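# Move printed part from build plate onto the table

## Task

Lift the printed object off the printer's build plate and place it on the table surface the printer sits on, somewhere outside the printer. The build plate must remain where it started and the printer must stay upright. The other items next to and behind the printer must stay close to where they were and keep their orientation. The part must rest there on its own, not held up by the robot. Finish by opening the gripper and moving the arm away.

## Robot and tools

Robot: two 6-joint arms with parallel grippers, named left_arm and right_arm. Their bases sit at (0, +0.300, 0) m and (0, -0.300, 0) m in the scene frame, both unrotated. Scene frame: origin on the table top midway between the arms, +x out over the table, +z up, left_arm on the +y side. The arm names do not tell you which side of a camera image an arm appears on.

Tools.
1. execute_actions(actions, pictures). actions is a list holding at most one item, or empty.
- Empty list: nothing is commanded; the current state comes back.
- Move: {"rows": [[...]], "steps": n}, with n from 1 to 15 (default 15). Each step lasts 1/30 s. Row k is used on step k; if there are fewer rows than steps, the last row repeats.
- Wait: {"steps": n}, no rows, n up to 300. It returns once n steps have passed since the previous result, and time spent replying counts toward them.
- pictures (true/false) controls whether camera images are attached; by default they are.
A refused call sends nothing to the robot.

Row layout: one flat list of 14 numbers, each in [-1, 1], covering both arms even when only one moves. Order: left_arm waist, shoulder, elbow, wrist pitch, wrist yaw, wrist roll, gripper opening, then the same seven for right_arm.
The six joint numbers are scaled offsets, not poses. They are measured from the joint angles in the most recent result that printed them. Before any result has shown angles, and in later calls within one reply, they are measured from wherever the arm is when the action begins. They are never measured from the previous row. Scale: 1.0 equals 1.264 rad (waist), 1.32 (shoulder), 1.276 (elbow), 1.83 (wrist pitch), 1.686 (wrist yaw) and 2.022 (wrist roll).
The gripper number is absolute: +1 fully open, -1 closed.

Joint ranges in rad (waist, shoulder, elbow, wrist pitch, wrist yaw, wrist roll): -2.880..2.880, 0.000..3.142, 0.000..3.019, -1.693..1.571, -1.571..1.571, -2.094..2.094.
A call is refused if it would push a joint more than 0.019 rad beyond its range. The true stop may lie up to 0.019 rad either side of the listed value. A request past the true stop is clipped to it, and the result then reports "joint sent to its limit". The absence of that line does not prove there is room left.

Motion behaviour. Each step, a joint's target is kept near its measured angle. The allowed lead is 0.264 rad (waist), 0.32 (shoulder), 0.276 (elbow), 0.33 (wrist pitch), 0.186 (wrist yaw) and 0.522 (wrist roll). If the targets would carry the gripper more than 70 mm from where it is, every joint target is pulled back proportionally. Large moves therefore take several actions.
An all-zero row is not a hold or a wait. It drives the arm back to the reference angles, and under load an arm can sag a little more with each such action. To hold an arm still, send the offsets that lead back to the wanted angles in your first call of a reply, then zeros, and add more if a joint keeps falling short.
Between calls the arms keep heading toward the last row sent. They stop once motion has nearly stopped, or when a step is HELD. The fingers keep moving regardless.
The simulation runs on while you write, so keep replies short when things are moving.

Result lines:
- State line `left_arm: …` | `right_arm: …`: each gripper's end_effector_position (m) and end_effector_quat_wxyz in the scene frame. This is the pinch point between the finger pads, about 1 cm behind the fingertips. The fingers point along the gripper's +z axis and close along its y axis. The reported position can drift from the true one, more so at long reach.
- Joint positions / Joint velocities: one block per arm, six joints (rad, rad/s) followed by the pad gap (m, m/s; 0.094 m is fully open).
- grip_measured: finger opening on the same -1..1 scale as your command. Each gripper has its own fixed error of about 1 mm.
- Joint torques: raw drive outputs with offsets and noise. They are nonzero even with no load and are unreliable as a contact sensor.
- "joint command not followed": a clearance check altered or blocked joint targets. HELD marks the steps where your row was not sent, or was only partly sent.
- MOTOR HOT (from 85 °C): a motor is heating up. OVER-TEMPERATURE FAULT (at 100 °C): that arm goes limp and drops until it cools. Holding loads heats motors, including while you are thinking.

Gripping: except near ±1, the fingers go to the grip_measured value you command. To hold something, command about 0.03 below its grip_measured reading; a smaller margin gives a lighter grip. Each pad applies roughly 50-62 N at most, and less on parts under about 2 mm thick. The first contact can spike.

2. zoom_image(camera, region): returns an enlarged crop of the latest image. camera is one of cam_head_left, cam_head_right, cam_left_wrist, cam_right_wrist, each 504x504. region is [x0, y0, x1, y1] in pixels from the top-left corner, no larger than 504x504.
3. show_instructions(): shows the reference page (printer card page 4).
4. read_manual(section): returns the URDF licence texts; "licences" is the only section.
This cannot be undone. Replying without any tool call also ends things.

Cameras: head cameras are pinhole with radial distortion; wrist cameras are fisheye (theta_max 66.394°). Each wrist camera's frame is link wrist_camera_optical: +z forward, +x right in the image, +y down.

Cautions: don't let anything fall off the table. Don't tip the printer or shift the build plate. Keep the arms from striking or pressing on each other. Avoid drops, slips, slams and forceful pushes. Expect brief disturbances to a held part or to loose objects. The part must rest stably on the table after the gripper has opened and the arm has pulled away.

Each tool is called by a JSON object that holds its "name" and its "arguments", one argument or row to a line.

Reference images:

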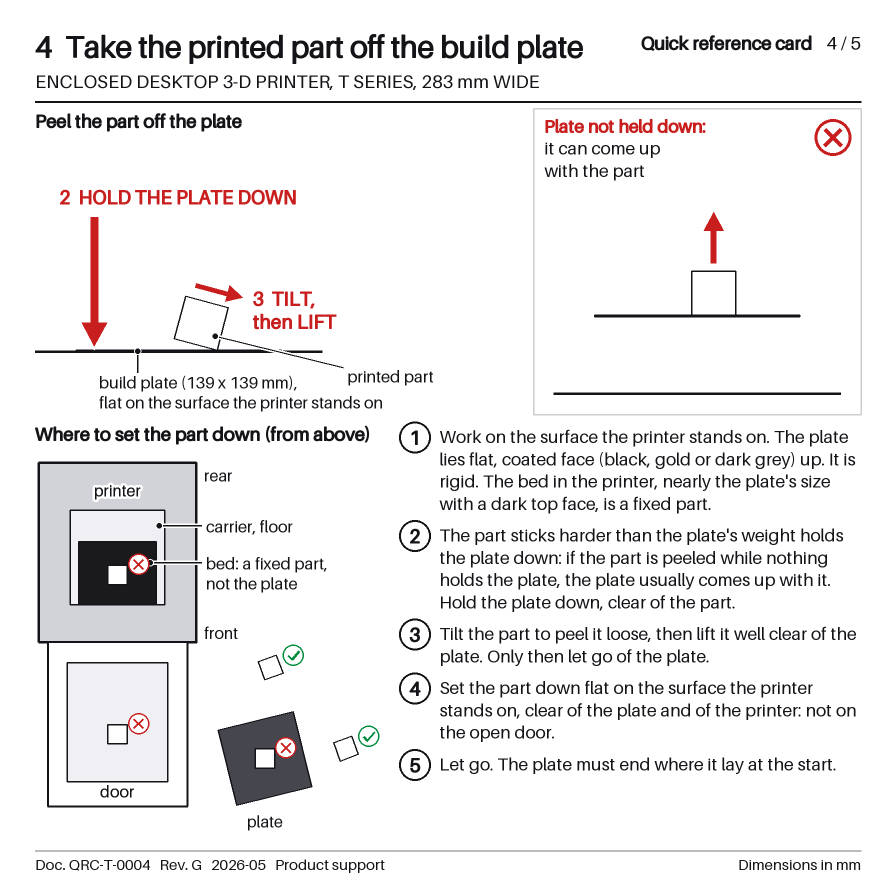

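## Session

{"name": "execute_actions", "arguments": {
  "actions": []
}}

Scene clock: 0.00 s of 4200.00 s.
left_arm: end_effector_position=(+0.5242, +0.2932, +0.4864) grip_measured=+1.000 end_effector_quat_wxyz=(+0.700, -0.001, +0.714, -0.007) | right_arm: end_effector_position=(+0.5212, -0.2936, +0.4959) grip_measured=+1.000 end_effector_quat_wxyz=(+0.706, -0.001, +0.709, +0.010)
Joint positions: left_arm=[-0.014  1.061  1.053 -0.012 -0.005 -0.011  0.094] | right_arm=[ 0.012  1.053  1.063 -0.014 -0.003  0.013  0.094]
Joint velocities: left_arm=[ 0.005 -0.005  0.007 -0.002 -0.022  0.037  0.   ] | right_arm=[ 0.005 -0.015 -0.007 -0.007  0.007  0.022  0.   ]
Joint torques (N m, as the arm reports them, + toward a larger angle): no reading
Motor temperatures (°C, as the motors report them): left_arm=[27 27 26 29 28 25] | right_arm=[28 27 27 28 25 29]

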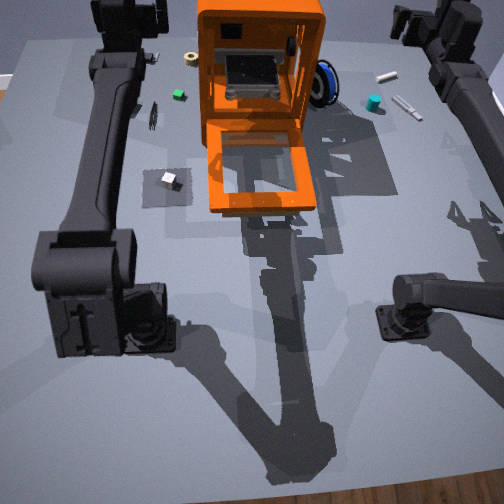

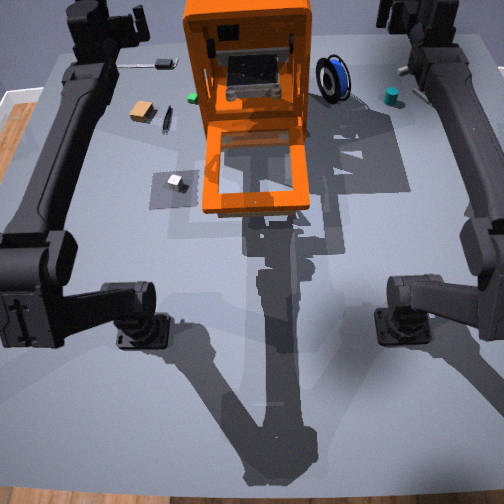

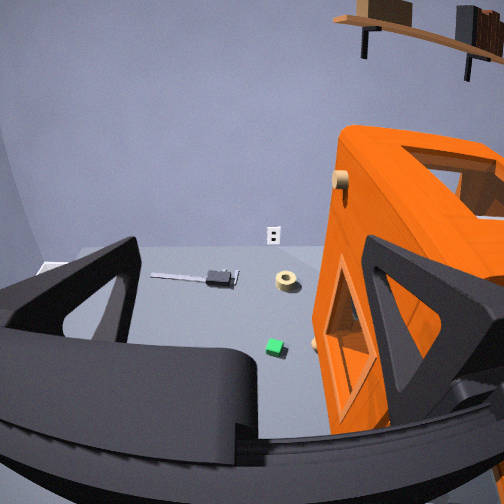

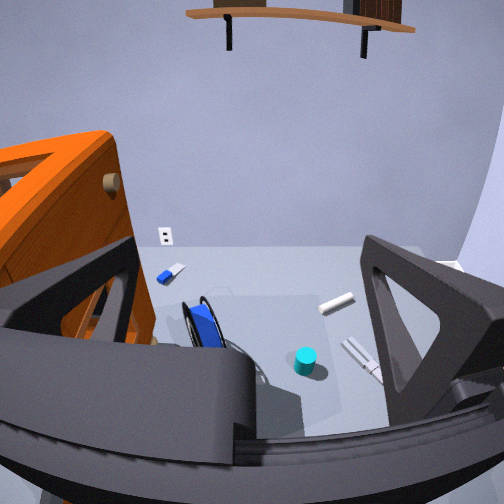

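{"name": "zoom_image", "arguments": {
  "camera": "cam_head_left",
  "region": [110, 130, 250, 240]
}}

{"name": "zoom_image", "arguments": {
  "camera": "cam_head_right",
  "region": [110, 130, 250, 240]
}}

Region (110, 130, 250, 240) of cam_head_left's 504x504 image, scaled by 3.600, with more detail than that image has; it fills the top 396 rows of this view, and the rest is white.

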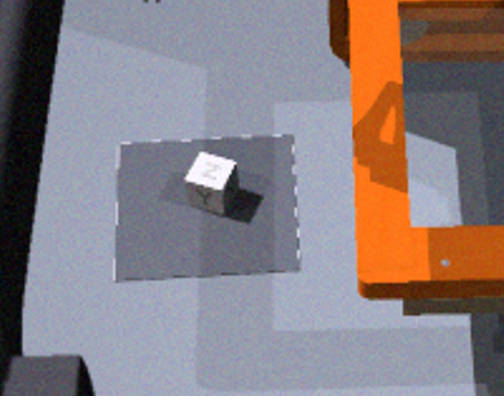

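Region (110, 130, 250, 240) of cam_head_right's 504x504 image, scaled by 3.600, with more detail than that image has; it fills the top 396 rows of this view, and the rest is white.

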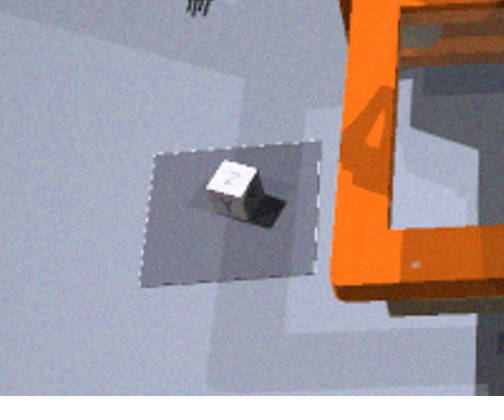

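{"name": "execute_actions", "arguments": {
  "actions": [
    {"rows": [[0,0.01,0,-0.03,0,0,1,0,0.01,0,-0.03,0,0,1],[0,0.02,0.005,-0.07,0,0,1,0,0.02,0.005,-0.06,0,0,1],[-0.005,0.03,0.01,-0.12,0,0,1,0,0.03,0.01,-0.1,0,0,1],[-0.01,0.045,0.015,-0.18,0,0,1,0,0.045,0.015,-0.14,0,0,1],[-0.01,0.06,0.02,-0.24,0,0,1,0,0.06,0.02,-0.18,0,0,1],[-0.015,0.075,0.025,-0.3,0,0,1,0,0.075,0.02,-0.22,0,0,1],[-0.02,0.09,0.03,-0.36,0,0,1,0.01,0.09,0.025,-0.26,0,0,1],[-0.02,0.105,0.035,-0.42,0,0,1,0.02,0.105,0.03,-0.3,0,0,1],[-0.025,0.12,0.04,-0.48,0,0,1,0.04,0.12,0.035,-0.34,0,0,1],[-0.03,0.135,0.045,-0.54,0,0,1,0.06,0.135,0.04,-0.38,0,0,1],[-0.03,0.15,0.049,-0.6,0,0,1,0.09,0.15,0.042,-0.42,0,0,1],[-0.03,0.165,0.049,-0.65,0,0,1,0.12,0.165,0.042,-0.46,0,0,1],[-0.03,0.177,0.049,-0.7,0,0,1,0.16,0.18,0.042,-0.5,0,0,1],[-0.03,0.177,0.049,-0.73,0,0,1,0.2,0.183,0.042,-0.53,0,0,1],[-0.03,0.177,0.049,-0.754,0,0,1,0.5,0.183,0.042,-0.54,0,0,1]], "steps": 15}
  ],
  "pictures": false
}}

{"name": "execute_actions", "arguments": {
  "actions": [
    {"steps": 25}
  ]
}}

Scene clock: 38.57 s of 4200.00 s.
left_arm: end_effector_position=(+0.3790, +0.2857, +0.1783) grip_measured=+1.000 end_effector_quat_wxyz=(+0.040, +0.014, +0.999, +0.002) | right_arm: end_effector_position=(+0.4597, -0.2193, +0.2096) grip_measured=+1.000 end_effector_quat_wxyz=(+0.231, -0.079, +0.969, +0.023)
Joint positions: left_arm=[-0.039  1.306  1.067 -1.251 -0.005 -0.011  0.094] | right_arm=[ 0.174  1.292  1.07  -0.879 -0.002  0.013  0.094]
Joint velocities: left_arm=[-0.034  0.552 -0.022 -2.186  0.007 -0.007  0.   ] | right_arm=[ 1.353  0.611  0.002 -1.028  0.022 -0.007  0.   ]
Joint torques (N m, as the arm reports them, + toward a larger angle): left_arm=[  0.31 -11.42  13.16   1.84  -0.09   0.05] | right_arm=[  3.76 -15.06  12.14   1.65  -0.05   0.03]
Motor temperatures (°C, as the motors report them): left_arm=[27 28 31 29 28 25] | right_arm=[28 27 34 28 25 29]
Steps of this call (steps 1 to 90: nothing new was sent; then 35.07 s passed at rest; steps 91 to 105: all 15 steps of this action). Readings (joint positions):
91: left_arm=[-0.014 1.061 1.053 -0.019 -0.005 -0.011] | right_arm=[0.012 1.053 1.063 -0.021 -0.003 0.013]
92: left_arm=[-0.014 1.061 1.053 -0.044 -0.005 -0.011] | right_arm=[0.012 1.053 1.063 -0.042 -0.003 0.013]
94: left_arm=[-0.014 1.062 1.053 -0.157 -0.005 -0.011] | right_arm=[0.012 1.055 1.063 -0.130 -0.003 0.013]
98: left_arm=[-0.016 1.115 1.061 -0.544 -0.005 -0.011] | right_arm=[0.013 1.104 1.063 -0.399 -0.003 0.013]
105: the state above

Scene clock: 39.40 s of 4200.00 s.
left_arm: end_effector_position=(+0.3489, +0.2867, +0.1839) grip_measured=+1.000 end_effector_quat_wxyz=(-0.017, +0.014, +1.000, +0.003) | right_arm: end_effector_position=(+0.3522, -0.0335, +0.1993) grip_measured=+1.000 end_effector_quat_wxyz=(+0.168, -0.307, +0.935, +0.061)
Joint positions: left_arm=[-0.039  1.297  1.075 -1.383 -0.005 -0.011  0.094] | right_arm=[ 0.646  1.291  1.07  -0.99  -0.007  0.013  0.094]
Joint velocities: left_arm=[ 0.005  0.015 -0.002  0.017 -0.007  0.037  0.   ] | right_arm=[-0.005 -0.015  0.017 -0.012 -0.037 -0.022  0.   ]
Joint torques (N m, as the arm reports them, + toward a larger angle): left_arm=[-0.1  -7.2  12.41  0.44 -0.09  0.05] | right_arm=[  0.48 -11.17  13.41   0.19   0.06   0.02]
Motor temperatures (°C, as the motors report them): left_arm=[27 28 31 29 28 25] | right_arm=[28 27 34 28 25 29]
Steps of this call (steps 1 to 25: the robot went on to your last target). Readings (joint positions):
1: left_arm=[-0.039 1.320 1.067 -1.309 -0.005 -0.011] | right_arm=[0.222 1.311 1.070 -0.907 -0.002 0.013]
2: left_arm=[-0.039 1.326 1.067 -1.344 -0.005 -0.011] | right_arm=[0.274 1.324 1.070 -0.924 -0.002 0.013]
4: left_arm=[-0.039 1.322 1.068 -1.373 -0.005 -0.011] | right_arm=[0.382 1.332 1.070 -0.947 -0.002 0.013]
8: left_arm=[-0.039 1.302 1.070 -1.382 -0.005 -0.011] | right_arm=[0.599 1.320 1.070 -0.975 -0.003 0.013]
25: the state above

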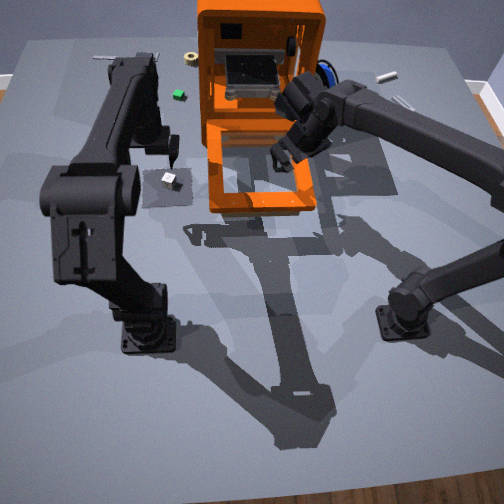

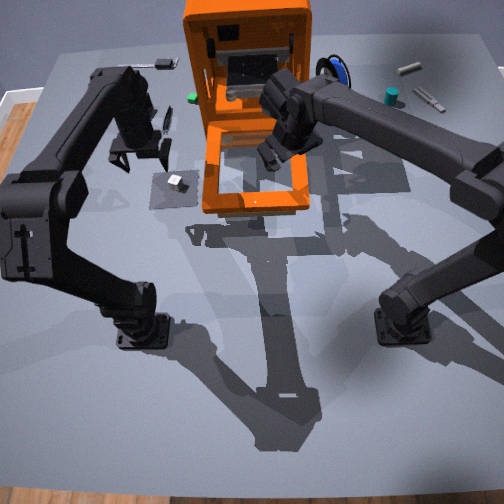

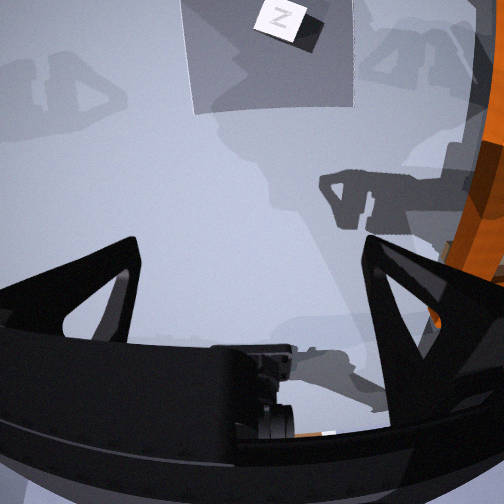

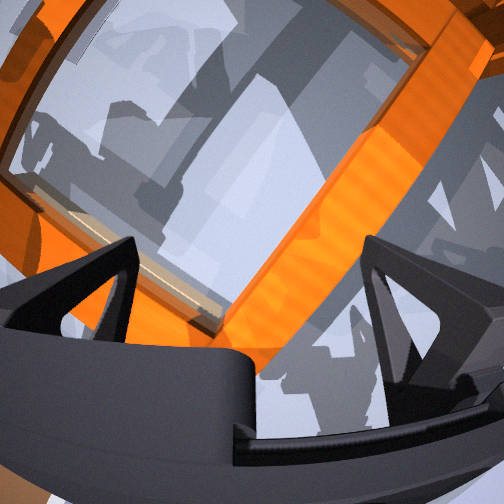

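{"name": "zoom_image", "arguments": {
  "camera": "cam_left_wrist",
  "region": [230, 0, 350, 70]
}}

Region (230, 0, 350, 70) of cam_left_wrist's 504x504 image, scaled by 4.200, with more detail than that image has; it fills the top 294 rows of this view, and the rest is white.

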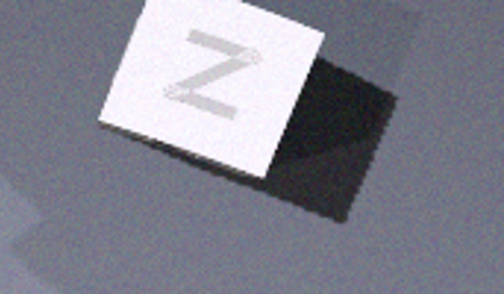

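{"name": "execute_actions", "arguments": {
  "actions": [
    {"rows": [[0.002,-0.003,-0.01,0.015,0,-0.02,0.9,0.002,0.005,0.006,-0.003,0,0.01,1],[0.005,-0.006,-0.025,0.035,0,-0.045,0.75,0.005,0.012,0.016,-0.007,0,0.025,1],[0.009,-0.01,-0.045,0.063,0,-0.075,0.6,0.01,0.025,0.032,-0.013,0,0.045,1],[0.013,-0.014,-0.065,0.092,0,-0.11,0.45,0.015,0.04,0.052,-0.02,0,0.065,1],[0.017,-0.018,-0.085,0.12,0,-0.145,0.3,0.02,0.055,0.072,-0.027,0,0.085,1],[0.021,-0.022,-0.105,0.149,0,-0.18,0.15,0.025,0.07,0.092,-0.034,0,0.105,1],[0.025,-0.026,-0.125,0.178,0,-0.215,0,0.03,0.085,0.112,-0.04,0,0.125,1],[0.029,-0.03,-0.145,0.206,0,-0.25,-0.15,0.035,0.1,0.132,-0.047,0,0.145,1],[0.033,-0.034,-0.165,0.235,0,-0.285,-0.3,0.04,0.115,0.152,-0.054,0,0.165,1],[0.037,-0.038,-0.185,0.264,0,-0.32,-0.45,0.045,0.13,0.172,-0.06,0,0.185,1],[0.041,-0.042,-0.205,0.292,0,-0.355,-0.6,0.05,0.145,0.192,-0.067,0,0.205,1],[0.045,-0.046,-0.225,0.321,0,-0.39,-0.75,0.055,0.16,0.212,-0.074,0,0.225,1],[0.049,-0.05,-0.245,0.35,0,-0.425,-0.9,0.06,0.175,0.232,-0.08,0,0.245,1],[0.053,-0.054,-0.265,0.378,0,-0.46,-1,0.065,0.19,0.252,-0.087,0,0.265,1],[0.057,-0.058,-0.285,0.407,0,-0.495,-1,0.07,0.205,0.272,-0.094,0,0.285,1]], "steps": 15}
  ],
  "pictures": false
}}

{"name": "execute_actions", "arguments": {
  "actions": [
    {"rows": [[0.01,-0.01,-0.04,0.05,0,-0.06,-1,0.01,0.04,0.05,-0.015,0,0.04,1],[0.012,-0.013,-0.055,0.075,0,-0.09,-1,0.015,0.06,0.075,-0.022,0,0.06,1],[0.014,-0.016,-0.07,0.1,0,-0.12,-1,0.02,0.08,0.1,-0.029,0,0.08,1],[0.016,-0.019,-0.085,0.125,0,-0.15,-1,0.025,0.1,0.125,-0.036,0,0.1,1],[0.018,-0.022,-0.1,0.15,0,-0.18,-1,0.03,0.12,0.15,-0.043,0,0.12,1],[0.02,-0.025,-0.115,0.175,0,-0.21,-1,0.035,0.14,0.175,-0.05,0,0.14,1],[0.02,-0.028,-0.13,0.2,0,-0.24,-1,0.04,0.16,0.2,-0.057,0,0.16,1],[0.02,-0.031,-0.145,0.22,0,-0.26,-1,0.045,0.18,0.225,-0.064,0,0.18,1],[0.02,-0.034,-0.16,0.24,0,-0.28,-1,0.05,0.2,0.25,-0.071,0,0.2,1],[0.02,-0.037,-0.175,0.26,0,-0.29,-1,0.055,0.22,0.275,-0.078,0,0.22,1],[0.02,-0.04,-0.185,0.28,0,-0.3,-1,0.06,0.24,0.3,-0.085,0,0.24,1],[0.02,-0.04,-0.195,0.29,0,-0.3,-1,0.065,0.26,0.325,-0.092,0,0.26,1],[0.02,-0.04,-0.2,0.3,0,-0.3,-1,0.07,0.28,0.35,-0.1,0,0.28,1],[0.02,-0.04,-0.2,0.3,0,-0.3,-1,0.075,0.295,0.37,-0.105,0,0.3,1],[0.02,-0.04,-0.2,0.3,0,-0.3,-1,0.08,0.305,0.385,-0.11,0,0.31,1]], "steps": 15}
  ],
  "pictures": false
}}

{"name": "execute_actions", "arguments": {
  "actions": [
    {"steps": 12}
  ]
}}

Scene clock: 107.47 s of 4200.00 s.
left_arm: end_effector_position=(+0.3804, +0.3039, +0.0982) grip_measured=-0.978 end_effector_quat_wxyz=(+0.153, -0.349, +0.923, -0.053) | right_arm: end_effector_position=(+0.3835, +0.0320, +0.2067) grip_measured=+1.000 end_effector_quat_wxyz=(+0.110, -0.146, +0.980, +0.074)
Joint positions: left_arm=[ 0.009  1.245  0.755 -0.755 -0.005 -0.713  0.001] | right_arm=[ 0.712  1.51   1.33  -1.124 -0.007  0.417  0.094]
Joint velocities: left_arm=[ 0.171 -0.151 -0.72   1.56  -0.066 -1.971 -0.03 ] | right_arm=[ 0.19   0.571  0.725 -0.393  0.007  1.209  0.   ]
Joint torques (N m, as the arm reports them, + toward a larger angle): left_arm=[ 1.77 -7.02  8.83  1.46 -0.16  0.  ] | right_arm=[  1.45 -13.53  13.17   0.    -0.03   0.1 ]
Motor temperatures (°C, as the motors report them): left_arm=[27 28 32 29 28 25] | right_arm=[28 28 38 28 25 29]
Steps of this call (steps 1 to 30: the robot went on to your last target; steps 31 to 90: nothing new was sent; then 64.57 s passed at rest; steps 91 to 105: all 15 steps of this action). Readings (joint positions):
91: left_arm=[-0.039 1.297 1.074 -1.380 -0.005 -0.015] | right_arm=[0.646 1.291 1.070 -0.990 -0.007 0.015]
92: left_arm=[-0.039 1.295 1.069 -1.368 -0.005 -0.027] | right_arm=[0.646 1.291 1.070 -0.990 -0.007 0.021]
94: left_arm=[-0.039 1.289 1.042 -1.306 -0.005 -0.079] | right_arm=[0.647 1.295 1.073 -0.998 -0.007 0.052]
98: left_arm=[-0.033 1.271 0.940 -1.116 -0.005 -0.268] | right_arm=[0.661 1.353 1.138 -1.047 -0.007 0.162]
105: the state above

Scene clock: 107.97 s of 4200.00 s.
left_arm: end_effector_position=(+0.3853, +0.3075, +0.0638) grip_measured=-0.992 end_effector_quat_wxyz=(+0.255, -0.562, +0.767, -0.176) | right_arm: end_effector_position=(+0.4328, +0.1348, +0.1887) grip_measured=+1.000 end_effector_quat_wxyz=(+0.053, +0.049, +0.995, +0.064)
Joint positions: left_arm=[ 0.018  1.2    0.501 -0.241 -0.005 -1.244  0.   ] | right_arm=[ 0.787  1.855  1.741 -1.29  -0.007  0.886  0.094]
Joint velocities: left_arm=[ 0.005 -0.015 -0.125  0.227 -0.022 -0.52  -0.   ] | right_arm=[ 0.22   0.679  0.755 -0.31   0.051  1.048  0.   ]
Joint torques (N m, as the arm reports them, + toward a larger angle): left_arm=[ 2.24 -4.7   8.68  2.52 -0.15  0.04] | right_arm=[  1.52 -18.53  12.48  -0.26   0.01   0.06]
Motor temperatures (°C, as the motors report them): left_arm=[27 28 32 29 28 25] | right_arm=[28 28 38 28 25 29]
Steps of this call (steps 1 to 15: all 15 steps of this action). Readings (joint positions):
1: left_arm=[0.013 1.241 0.733 -0.717 -0.005 -0.745] | right_arm=[0.718 1.528 1.350 -1.131 -0.007 0.437]
2: left_arm=[0.015 1.238 0.715 -0.691 -0.005 -0.770] | right_arm=[0.723 1.542 1.364 -1.134 -0.007 0.453]
4: left_arm=[0.015 1.234 0.678 -0.622 -0.005 -0.839] | right_arm=[0.729 1.573 1.396 -1.156 -0.007 0.500]
8: left_arm=[0.017 1.225 0.603 -0.450 -0.005 -1.024] | right_arm=[0.742 1.669 1.514 -1.207 -0.007 0.626]
15: the state above

Scene clock: 108.37 s of 4200.00 s.
left_arm: end_effector_position=(+0.3875, +0.3075, +0.0650) grip_measured=-0.992 end_effector_quat_wxyz=(+0.256, -0.583, +0.748, -0.188) | right_arm: end_effector_position=(+0.4250, +0.1527, +0.1708) grip_measured=+1.000 end_effector_quat_wxyz=(+0.035, +0.104, +0.993, +0.052)
Joint positions: left_arm=[ 0.018  1.2    0.497 -0.221 -0.005 -1.303  0.   ] | right_arm=[ 0.816  1.909  1.777 -1.314 -0.007  1.025  0.094]
Joint velocities: left_arm=[ 0.015 -0.005 -0.027 -0.002 -0.022 -0.051 -0.   ] | right_arm=[-0.024  0.005 -0.012 -0.002 -0.066  0.081  0.   ]
Joint torques (N m, as the arm reports them, + toward a larger angle): left_arm=[ 2.22 -4.68  8.35  2.43 -0.15  0.01] | right_arm=[  0.24 -20.37  13.05  -0.33   0.03   0.07]
Motor temperatures (°C, as the motors report them): left_arm=[27 28 32 29 28 25] | right_arm=[28 28 38 28 25 29]
Steps of this call (steps 1 to 12: the robot went on to your last target). Readings (joint positions):
1: left_arm=[0.018 1.200 0.498 -0.234 -0.005 -1.257] | right_arm=[0.793 1.876 1.762 -1.297 -0.007 0.916]
2: left_arm=[0.018 1.200 0.497 -0.231 -0.005 -1.268] | right_arm=[0.800 1.890 1.773 -1.300 -0.007 0.940]
4: left_arm=[0.018 1.200 0.497 -0.224 -0.005 -1.282] | right_arm=[0.811 1.905 1.776 -1.306 -0.007 0.974]
8: left_arm=[0.018 1.200 0.497 -0.221 -0.005 -1.297] | right_arm=[0.816 1.911 1.776 -1.314 -0.007 1.010]
12: the state above

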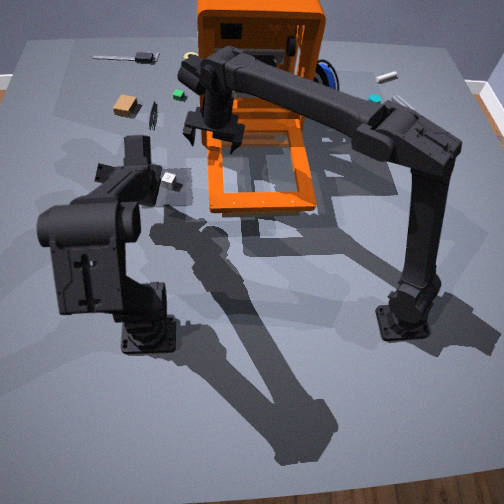

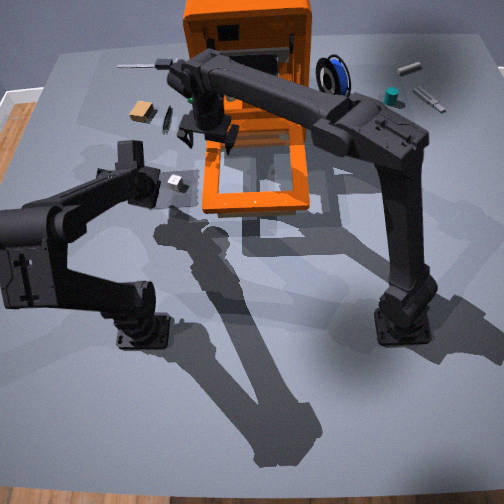

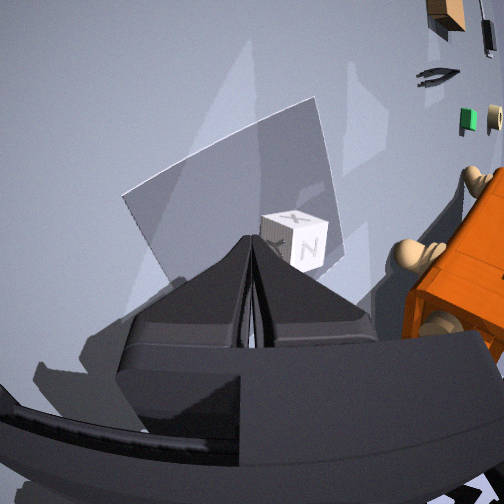

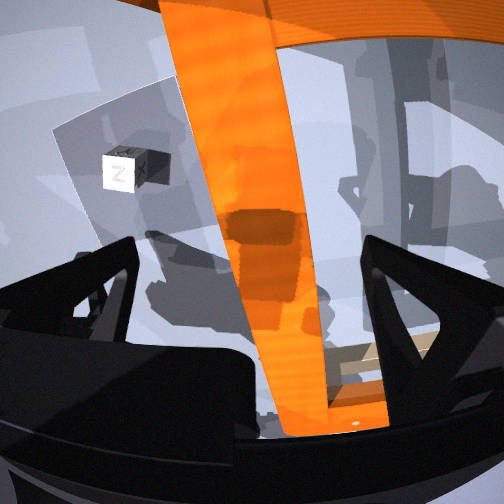

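{"name": "execute_actions", "arguments": {
  "actions": [
    {"rows": [[0.003,0.002,-0.003,0.005,0,-0.006,-1,0.003,0.01,0.03,-0.006,0,0.006,1],[0.007,0.005,-0.007,0.012,0,-0.014,-1,0.007,0.025,0.06,-0.014,0,0.014,1],[0.011,0.009,-0.012,0.021,0,-0.024,-1,0.012,0.045,0.095,-0.025,0,0.024,1],[0.015,0.013,-0.017,0.03,0,-0.035,-1,0.017,0.07,0.13,-0.037,0,0.035,1],[0.019,0.017,-0.022,0.04,0,-0.046,-1,0.023,0.095,0.17,-0.05,0,0.046,1],[0.023,0.021,-0.027,0.05,0,-0.058,-1,0.029,0.125,0.21,-0.063,0,0.058,1],[0.027,0.025,-0.032,0.06,0,-0.07,-1,0.035,0.155,0.25,-0.077,0,0.07,1],[0.031,0.029,-0.037,0.07,0,-0.082,-1,0.041,0.185,0.29,-0.091,0,0.082,1],[0.035,0.033,-0.042,0.08,0,-0.094,-1,0.047,0.215,0.33,-0.105,0,0.094,1],[0.035,0.037,-0.047,0.09,0,-0.105,-1,0.053,0.24,0.37,-0.118,0,0.105,1],[0.035,0.041,-0.051,0.099,0,-0.115,-1,0.058,0.265,0.405,-0.13,0,0.115,1],[0.035,0.045,-0.055,0.107,0,-0.123,-1,0.063,0.285,0.435,-0.14,0,0.123,1],[0.035,0.048,-0.058,0.113,0,-0.129,-1,0.067,0.303,0.46,-0.148,0,0.129,1],[0.035,0.051,-0.06,0.117,0,-0.132,-1,0.07,0.317,0.48,-0.154,0,0.132,1],[0.035,0.052,-0.061,0.119,0,-0.133,-1,0.072,0.325,0.495,-0.158,0,0.134,1]], "steps": 15}
  ],
  "pictures": false
}}

{"name": "execute_actions", "arguments": {
  "actions": [
    {"steps": 15}
  ]
}}

Scene clock: 119.77 s of 4200.00 s.
left_arm: end_effector_position=(+0.3859, +0.3197, +0.0439) grip_measured=-0.992 end_effector_quat_wxyz=(-0.261, +0.659, -0.667, +0.229) | right_arm: end_effector_position=(+0.4673, +0.2252, +0.1936) grip_measured=+1.000 end_effector_quat_wxyz=(+0.025, +0.233, +0.971, +0.039)
Joint positions: left_arm=[ 0.05   1.251  0.425 -0.036 -0.005 -1.507  0.   ] | right_arm=[ 0.846  2.204  2.317 -1.591  0.007  1.316  0.094]
Joint velocities: left_arm=[-0.005  0.142 -0.115  0.232  0.022 -0.374  0.   ] | right_arm=[ 0.054  0.523  0.891 -0.286  0.051  0.462  0.   ]
Joint torques (N m, as the arm reports them, + toward a larger angle): left_arm=[ 2.2  -2.89  7.52  2.54 -0.16  0.01] | right_arm=[  4.67 -18.45  11.35   0.6   -0.41  -0.72]
Motor temperatures (°C, as the motors report them): left_arm=[27 28 31 29 28 25] | right_arm=[28 29 38 28 25 29]
Steps of this call (steps 1 to 30: the robot went on to your last target; steps 31 to 90: nothing new was sent; then 7.90 s passed at rest; steps 91 to 105: all 15 steps of this action). Readings (joint positions):
91: left_arm=[0.018 1.200 0.497 -0.221 -0.005 -1.308] | right_arm=[0.816 1.909 1.777 -1.314 -0.007 1.035]
92: left_arm=[0.018 1.200 0.496 -0.220 -0.005 -1.309] | right_arm=[0.816 1.910 1.781 -1.317 -0.007 1.037]
94: left_arm=[0.019 1.200 0.491 -0.204 -0.005 -1.323] | right_arm=[0.817 1.927 1.819 -1.345 -0.007 1.050]
98: left_arm=[0.029 1.209 0.467 -0.142 -0.005 -1.381] | right_arm=[0.828 2.030 2.020 -1.431 -0.006 1.132]
105: the state above

Scene clock: 120.27 s of 4200.00 s.
left_arm: end_effector_position=(+0.3857, +0.3197, +0.0414) grip_measured=-0.992 end_effector_quat_wxyz=(-0.256, +0.676, -0.649, +0.237) | right_arm: end_effector_position=(+0.4716, +0.2357, +0.1934) grip_measured=+1.000 end_effector_quat_wxyz=(+0.027, +0.250, +0.967, +0.044)
Joint positions: left_arm=[ 0.05   1.259  0.42  -0.019 -0.005 -1.559  0.   ] | right_arm=[ 0.852  2.241  2.381 -1.608  0.009  1.356  0.094]
Joint velocities: left_arm=[-0.005 -0.005  0.002 -0.017 -0.051 -0.022  0.001] | right_arm=[-0.015 -0.005  0.007 -0.037 -0.007  0.11   0.   ]
Joint torques (N m, as the arm reports them, + toward a larger angle): left_arm=[ 1.99 -3.18  7.36  2.5  -0.15  0.02] | right_arm=[  4.65 -18.32  11.64   0.29  -0.52  -0.53]
Motor temperatures (°C, as the motors report them): left_arm=[27 28 31 29 28 25] | right_arm=[28 29 38 28 25 29]
Steps of this call (steps 1 to 15: the robot went on to your last target). Readings (joint positions):
1: left_arm=[0.050 1.255 0.422 -0.030 -0.005 -1.518] | right_arm=[0.848 2.220 2.343 -1.598 0.008 1.328]
2: left_arm=[0.050 1.258 0.421 -0.026 -0.005 -1.527] | right_arm=[0.849 2.230 2.360 -1.602 0.009 1.336]
4: left_arm=[0.050 1.259 0.420 -0.023 -0.005 -1.539] | right_arm=[0.851 2.239 2.376 -1.606 0.009 1.349]
8: left_arm=[0.050 1.259 0.420 -0.020 -0.005 -1.552] | right_arm=[0.851 2.241 2.380 -1.608 0.009 1.355]
15: the state above

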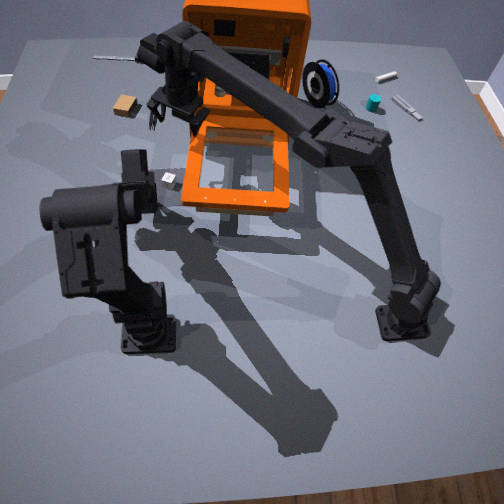

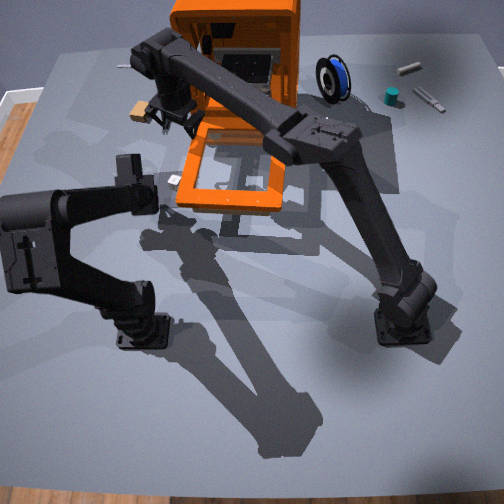

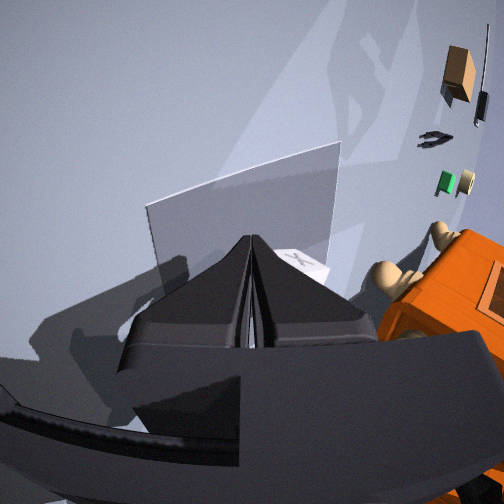

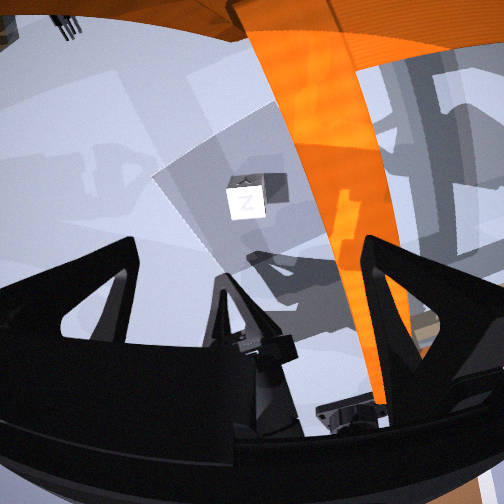

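{"name": "execute_actions", "arguments": {
  "actions": [
    {"rows": [[0,0,0.005,0,0,0,-1,-0.002,-0.01,-0.01,0.004,0,0,1],[0,0,0.005,0,0,0,-1,-0.004,-0.025,-0.025,0.01,0,0,1],[0,0,0.005,0,0,0,-1,-0.006,-0.04,-0.045,0.016,0,0,1],[0,0,0.005,0,0,0,-1,-0.008,-0.055,-0.065,0.022,0,0,1],[0,0,0.005,0,0,0,-1,-0.01,-0.07,-0.085,0.028,0,0,1],[0,0,0.005,0,0,0,-1,-0.012,-0.085,-0.105,0.034,0,0,1],[0,0,0.005,0,0,0,-1,-0.012,-0.1,-0.125,0.04,0,0,1],[0,0,0.005,0,0,0,-1,-0.012,-0.115,-0.145,0.046,0,0,1],[0,0,0.005,0,0,0,-1,-0.012,-0.13,-0.165,0.052,0,0,1],[0,0,0.005,0,0,0,-1,-0.012,-0.145,-0.185,0.058,0,0,1],[0,0,0.005,0,0,0,-1,-0.012,-0.16,-0.205,0.064,0,0,1],[0,0,0.005,0,0,0,-1,-0.012,-0.175,-0.225,0.07,0,0,1],[0,0,0.005,0,0,0,-1,-0.012,-0.19,-0.245,0.076,0,0,1],[0,0,0.005,0,0,0,-1,-0.012,-0.2,-0.26,0.08,0,0,1],[0,0,0.005,0,0,0,-1,-0.012,-0.21,-0.27,0.085,0,0,1]], "steps": 15}
  ],
  "pictures": false
}}

{"name": "execute_actions", "arguments": {
  "actions": [
    {"steps": 15}
  ]
}}

Scene clock: 130.50 s of 4200.00 s.
left_arm: end_effector_position=(+0.3857, +0.3197, +0.0414) grip_measured=-0.992 end_effector_quat_wxyz=(-0.256, +0.676, -0.649, +0.237) | right_arm: end_effector_position=(+0.4392, +0.1934, +0.2370) grip_measured=+1.000 end_effector_quat_wxyz=(+0.043, +0.253, +0.964, +0.072)
Joint positions: left_arm=[ 0.05   1.259  0.42  -0.019 -0.005 -1.561  0.   ] | right_arm=[ 0.847  1.992  2.074 -1.484  0.012  1.36   0.094]
Joint velocities: left_arm=[-0.005 -0.015  0.007 -0.007 -0.022  0.051 -0.001] | right_arm=[-0.024 -0.63  -0.496  0.252  0.007 -0.007  0.   ]
Joint torques (N m, as the arm reports them, + toward a larger angle): left_arm=[ 0.89 -4.04  7.92  1.95 -0.15  0.14] | right_arm=[ -0.46 -21.48   9.13   0.83  -0.03  -0.01]
Motor temperatures (°C, as the motors report them): left_arm=[27 28 30 29 28 25] | right_arm=[28 29 37 28 25 29]
Steps of this call (steps 1 to 15: the robot went on to your last target; steps 16 to 90: nothing new was sent; then 6.73 s passed at rest; steps 91 to 105: all 15 steps of this action). Readings (joint positions):
91: left_arm=[0.050 1.259 0.420 -0.019 -0.005 -1.561] | right_arm=[0.850 2.238 2.380 -1.608 0.012 1.360]
92: left_arm=[0.050 1.259 0.420 -0.019 -0.005 -1.561] | right_arm=[0.850 2.234 2.373 -1.606 0.012 1.360]
94: left_arm=[0.050 1.259 0.420 -0.019 -0.005 -1.561] | right_arm=[0.850 2.215 2.341 -1.593 0.012 1.360]
98: left_arm=[0.050 1.259 0.420 -0.019 -0.005 -1.561] | right_arm=[0.849 2.147 2.241 -1.556 0.012 1.360]
105: the state above

Scene clock: 131.00 s of 4200.00 s.
left_arm: end_effector_position=(+0.3857, +0.3197, +0.0414) grip_measured=-0.992 end_effector_quat_wxyz=(-0.256, +0.676, -0.649, +0.237) | right_arm: end_effector_position=(+0.4340, +0.1872, +0.2616) grip_measured=+1.000 end_effector_quat_wxyz=(+0.054, +0.253, +0.961, +0.093)
Joint positions: left_arm=[ 0.05   1.259  0.42  -0.019 -0.005 -1.561  0.   ] | right_arm=[ 0.847  1.935  2.045 -1.465  0.012  1.36   0.094]
Joint velocities: left_arm=[ 0.015 -0.005 -0.007 -0.002  0.037  0.007  0.001] | right_arm=[-0.005 -0.015  0.002 -0.002 -0.051 -0.022  0.   ]
Joint torques (N m, as the arm reports them, + toward a larger angle): left_arm=[ 0.94 -4.03  7.91  1.94 -0.15  0.14] | right_arm=[ -0.03 -18.79   8.91   0.84  -0.02  -0.03]
Motor temperatures (°C, as the motors report them): left_arm=[27 28 30 29 28 25] | right_arm=[28 29 37 28 25 29]
Steps of this call (steps 1 to 15: the robot went on to your last target). Readings (joint positions):
1: left_arm=[0.050 1.259 0.420 -0.019 -0.005 -1.561] | right_arm=[0.847 1.974 2.060 -1.478 0.012 1.360]
2: left_arm=[0.050 1.259 0.420 -0.019 -0.005 -1.561] | right_arm=[0.847 1.960 2.053 -1.475 0.012 1.360]
4: left_arm=[0.050 1.259 0.420 -0.019 -0.005 -1.561] | right_arm=[0.847 1.942 2.051 -1.470 0.012 1.360]
8: left_arm=[0.050 1.259 0.420 -0.019 -0.005 -1.561] | right_arm=[0.847 1.930 2.051 -1.466 0.012 1.360]
15: the state above

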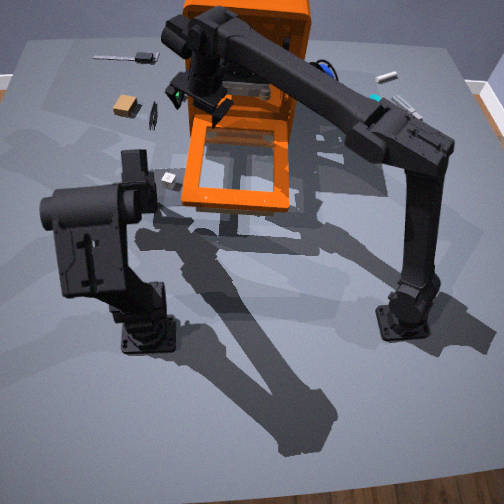

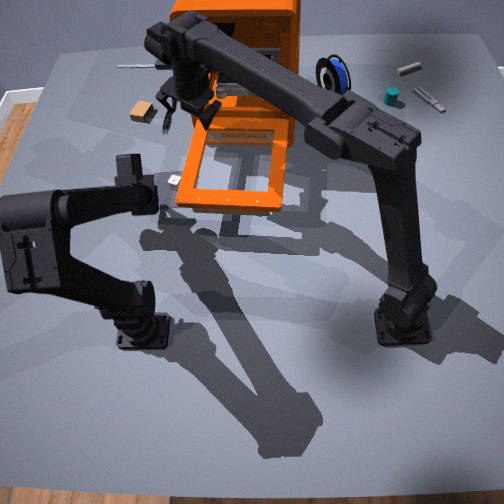

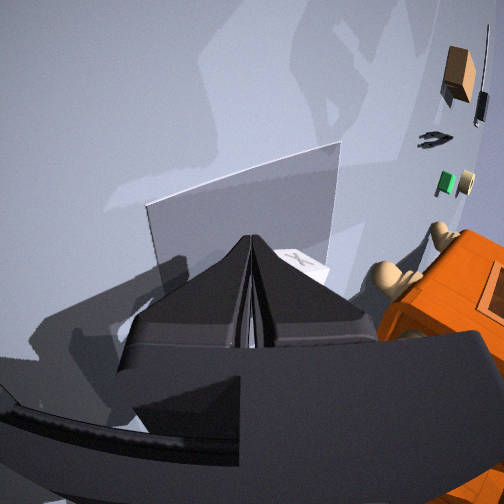

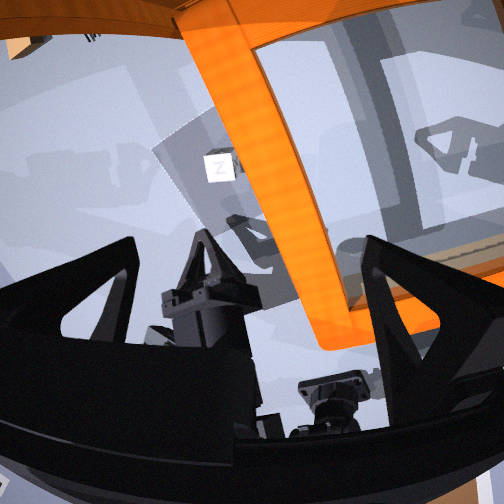

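{"name": "execute_actions", "arguments": {
  "actions": [
    {"rows": [[0,-0.008,0.02,-0.002,0,0,-1,0,-0.01,-0.015,0.003,0,0,1],[0,-0.018,0.032,-0.004,0,0,-1,0,-0.028,-0.04,0.007,0,0,1],[0,-0.03,0.045,-0.007,0,0,-1,0,-0.052,-0.073,0.012,0,0,1],[0,-0.043,0.058,-0.01,0,0,-1,0,-0.078,-0.11,0.018,0,0,1],[0,-0.057,0.072,-0.013,0,0,-1,0,-0.105,-0.15,0.025,0,0,1],[0,-0.071,0.086,-0.016,0,0,-1,0,-0.133,-0.19,0.031,0,0,1],[0,-0.085,0.1,-0.019,0,0,-1,0,-0.161,-0.23,0.038,0,0,1],[-0.005,-0.099,0.114,-0.022,0,0,-1,0,-0.189,-0.27,0.044,0,0,1],[-0.01,-0.113,0.128,-0.025,0,0,-1,0,-0.217,-0.31,0.051,0,0,1],[-0.015,-0.127,0.142,-0.028,0,0,-1,0,-0.245,-0.35,0.057,0,0,1],[-0.02,-0.14,0.155,-0.031,0,0,-1,0,-0.272,-0.39,0.064,0,0,1],[-0.025,-0.152,0.166,-0.034,0,0,-1,0,-0.296,-0.425,0.07,0,0,1],[-0.03,-0.163,0.175,-0.037,0,0,-1,0,-0.316,-0.455,0.075,0,0,1],[-0.035,-0.171,0.182,-0.039,0,0,-1,0,-0.331,-0.477,0.078,0,0,1],[-0.04,-0.177,0.186,-0.04,0,0,-1,0,-0.341,-0.49,0.08,0,0,1]], "steps": 15}
  ],
  "pictures": false
}}

{"name": "execute_actions", "arguments": {
  "actions": [
    {"rows": [[0,0,0.01,0,0,0,-1,-0.01,-0.03,-0.03,0,0,-0.03,1],[0,0,0.01,0,0,0,-1,-0.025,-0.04,-0.04,0,0,-0.07,1],[0,0,0.01,0,0,0,-1,-0.045,-0.05,-0.05,0,0,-0.12,1],[0,0,0.01,0,0,0,-1,-0.065,-0.06,-0.06,0,0,-0.17,1],[0,0,0.01,0,0,0,-1,-0.085,-0.07,-0.07,0,0,-0.22,1],[0,0,0.01,0,0,0,-1,-0.105,-0.08,-0.08,0,0,-0.27,1],[0,0,0.01,0,0,0,-1,-0.125,-0.09,-0.09,0,0,-0.32,1],[0,0,0.01,0,0,0,-1,-0.145,-0.1,-0.1,0,0,-0.37,1],[0,0,0.01,0,0,0,-1,-0.165,-0.11,-0.11,0,0,-0.42,1],[0,0,0.01,0,0,0,-1,-0.185,-0.12,-0.12,0,0,-0.47,1],[0,0,0.01,0,0,0,-1,-0.2,-0.125,-0.125,0,0,-0.52,1],[0,0,0.01,0,0,0,-1,-0.215,-0.13,-0.13,0,0,-0.57,1],[0,0,0.01,0,0,0,-1,-0.23,-0.13,-0.13,0,0,-0.61,1],[0,0,0.01,0,0,0,-1,-0.24,-0.13,-0.13,0,0,-0.64,1],[0,0,0.01,0,0,0,-1,-0.25,-0.13,-0.13,0,0,-0.66,1]], "steps": 15}
  ],
  "pictures": false
}}

{"name": "execute_actions", "arguments": {
  "actions": [
    {"steps": 10}
  ]
}}

Scene clock: 172.00 s of 4200.00 s.
left_arm: end_effector_position=(+0.4502, +0.3150, +0.2049) grip_measured=-0.992 end_effector_quat_wxyz=(-0.363, +0.620, -0.604, +0.345) | right_arm: end_effector_position=(+0.3278, +0.0670, +0.2570) grip_measured=+1.000 end_effector_quat_wxyz=(+0.047, +0.253, +0.963, +0.080)
Joint positions: left_arm=[ 0.032  1.052  0.603 -0.073 -0.005 -1.561  0.   ] | right_arm=[ 0.847  1.507  1.47  -1.35   0.012  1.36   0.094]
Joint velocities: left_arm=[-0.239 -0.532  0.476 -0.051 -0.022  0.022 -0.001] | right_arm=[-0.005 -0.972 -0.799  0.11  -0.022 -0.007  0.   ]
Joint torques (N m, as the arm reports them, + toward a larger angle): left_arm=[-0.68 -3.   11.81  1.68 -0.13  0.14] | right_arm=[  0.59 -12.38   9.51   1.22   0.04   0.01]
Motor temperatures (°C, as the motors report them): left_arm=[27 28 30 29 28 25] | right_arm=[28 30 35 28 25 29]
Steps of this call (steps 1 to 15: the robot went on to your last target; steps 16 to 90: nothing new was sent; then 37.50 s passed at rest; steps 91 to 105: all 15 steps of this action). Readings (joint positions):
91: left_arm=[0.050 1.258 0.420 -0.019 -0.005 -1.561] | right_arm=[0.847 1.935 2.043 -1.465 0.012 1.360]
92: left_arm=[0.050 1.258 0.420 -0.019 -0.005 -1.561] | right_arm=[0.847 1.931 2.035 -1.463 0.012 1.360]
94: left_arm=[0.050 1.248 0.424 -0.025 -0.005 -1.561] | right_arm=[0.847 1.903 1.982 -1.449 0.012 1.360]
98: left_arm=[0.050 1.190 0.470 -0.046 -0.005 -1.561] | right_arm=[0.847 1.784 1.788 -1.414 0.012 1.360]
105: the state above

Scene clock: 172.50 s of 4200.00 s.
left_arm: end_effector_position=(+0.4546, +0.3125, +0.2191) grip_measured=-0.992 end_effector_quat_wxyz=(-0.372, +0.612, -0.600, +0.355) | right_arm: end_effector_position=(+0.3693, -0.0795, +0.2604) grip_measured=+1.000 end_effector_quat_wxyz=(+0.087, -0.093, +0.991, +0.035)
Joint positions: left_arm=[ 0.027  1.042  0.619 -0.068 -0.005 -1.561  0.   ] | right_arm=[ 0.544  1.343  1.31  -1.35   0.012  0.356  0.094]
Joint velocities: left_arm=[ 0.005 -0.024 -0.002 -0.012 -0.066 -0.022 -0.   ] | right_arm=[-0.503 -0.044 -0.017 -0.017 -0.007 -2.161  0.   ]
Joint torques (N m, as the arm reports them, + toward a larger angle): left_arm=[ 1.38 -2.77  9.65  2.13 -0.15  0.14] | right_arm=[  1.99 -12.02   9.29   0.35  -0.02  -0.06]
Motor temperatures (°C, as the motors report them): left_arm=[27 28 30 29 28 25] | right_arm=[28 30 35 28 25 29]
Steps of this call (steps 1 to 15: all 15 steps of this action). Readings (joint positions):
1: left_arm=[0.028 1.036 0.615 -0.071 -0.005 -1.561] | right_arm=[0.847 1.477 1.449 -1.349 0.012 1.353]
2: left_arm=[0.027 1.025 0.620 -0.068 -0.005 -1.561] | right_arm=[0.845 1.456 1.437 -1.350 0.012 1.332]
4: left_arm=[0.027 1.018 0.620 -0.068 -0.005 -1.561] | right_arm=[0.833 1.424 1.425 -1.350 0.012 1.247]
8: left_arm=[0.027 1.036 0.619 -0.068 -0.005 -1.561] | right_arm=[0.743 1.381 1.382 -1.350 0.012 0.965]
15: the state above

Scene clock: 172.83 s of 4200.00 s.
left_arm: end_effector_position=(+0.4546, +0.3125, +0.2191) grip_measured=-0.992 end_effector_quat_wxyz=(-0.372, +0.612, -0.600, +0.355) | right_arm: end_effector_position=(+0.3736, -0.0884, +0.2624) grip_measured=+1.000 end_effector_quat_wxyz=(+0.094, -0.223, +0.970, +0.022)
Joint positions: left_arm=[ 0.027  1.042  0.619 -0.068 -0.005 -1.561  0.   ] | right_arm=[ 0.521  1.338  1.31  -1.35   0.012  0.068  0.094]
Joint velocities: left_arm=[-0.005 -0.015 -0.002  0.017  0.022  0.007 -0.   ] | right_arm=[-0.015 -0.005  0.002 -0.002 -0.081 -0.212  0.   ]
Joint torques (N m, as the arm reports them, + toward a larger angle): left_arm=[ 1.39 -2.63  9.61  2.12 -0.15  0.14] | right_arm=[  1.58 -12.38   9.11   0.41  -0.04  -0.04]
Motor temperatures (°C, as the motors report them): left_arm=[27 28 30 29 28 25] | right_arm=[28 30 35 28 25 29]
Steps of this call (steps 1 to 10: the robot went on to your last target). Readings (joint positions):
1: left_arm=[0.027 1.042 0.619 -0.068 -0.005 -1.561] | right_arm=[0.531 1.342 1.310 -1.350 0.012 0.291]
2: left_arm=[0.027 1.042 0.619 -0.068 -0.005 -1.561] | right_arm=[0.522 1.341 1.310 -1.350 0.012 0.240]
4: left_arm=[0.027 1.042 0.619 -0.068 -0.005 -1.561] | right_arm=[0.519 1.340 1.310 -1.350 0.012 0.165]
8: left_arm=[0.027 1.042 0.619 -0.068 -0.005 -1.561] | right_arm=[0.521 1.338 1.310 -1.350 0.012 0.087]
10: the state above

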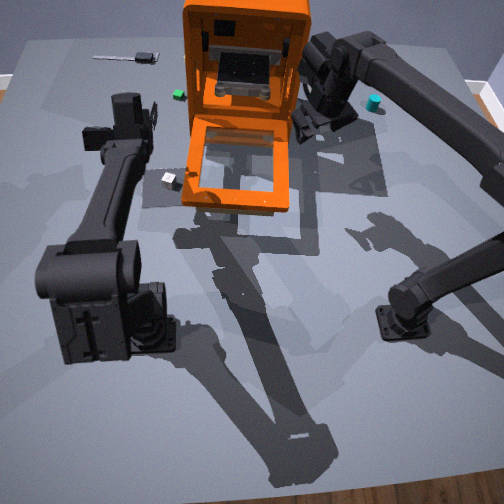

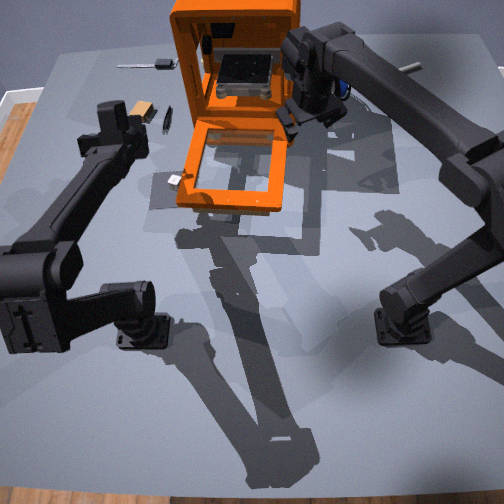

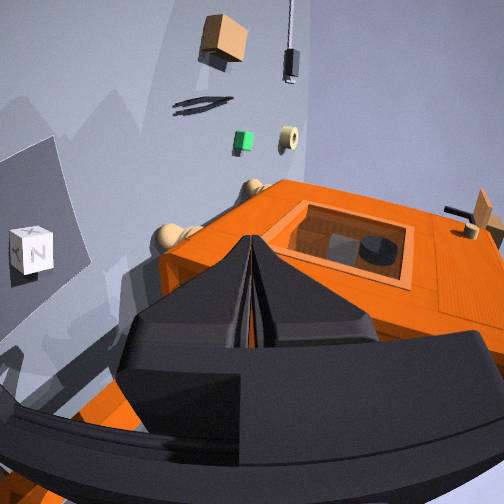

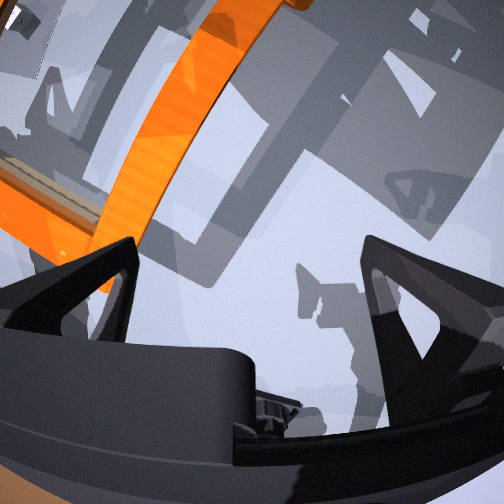

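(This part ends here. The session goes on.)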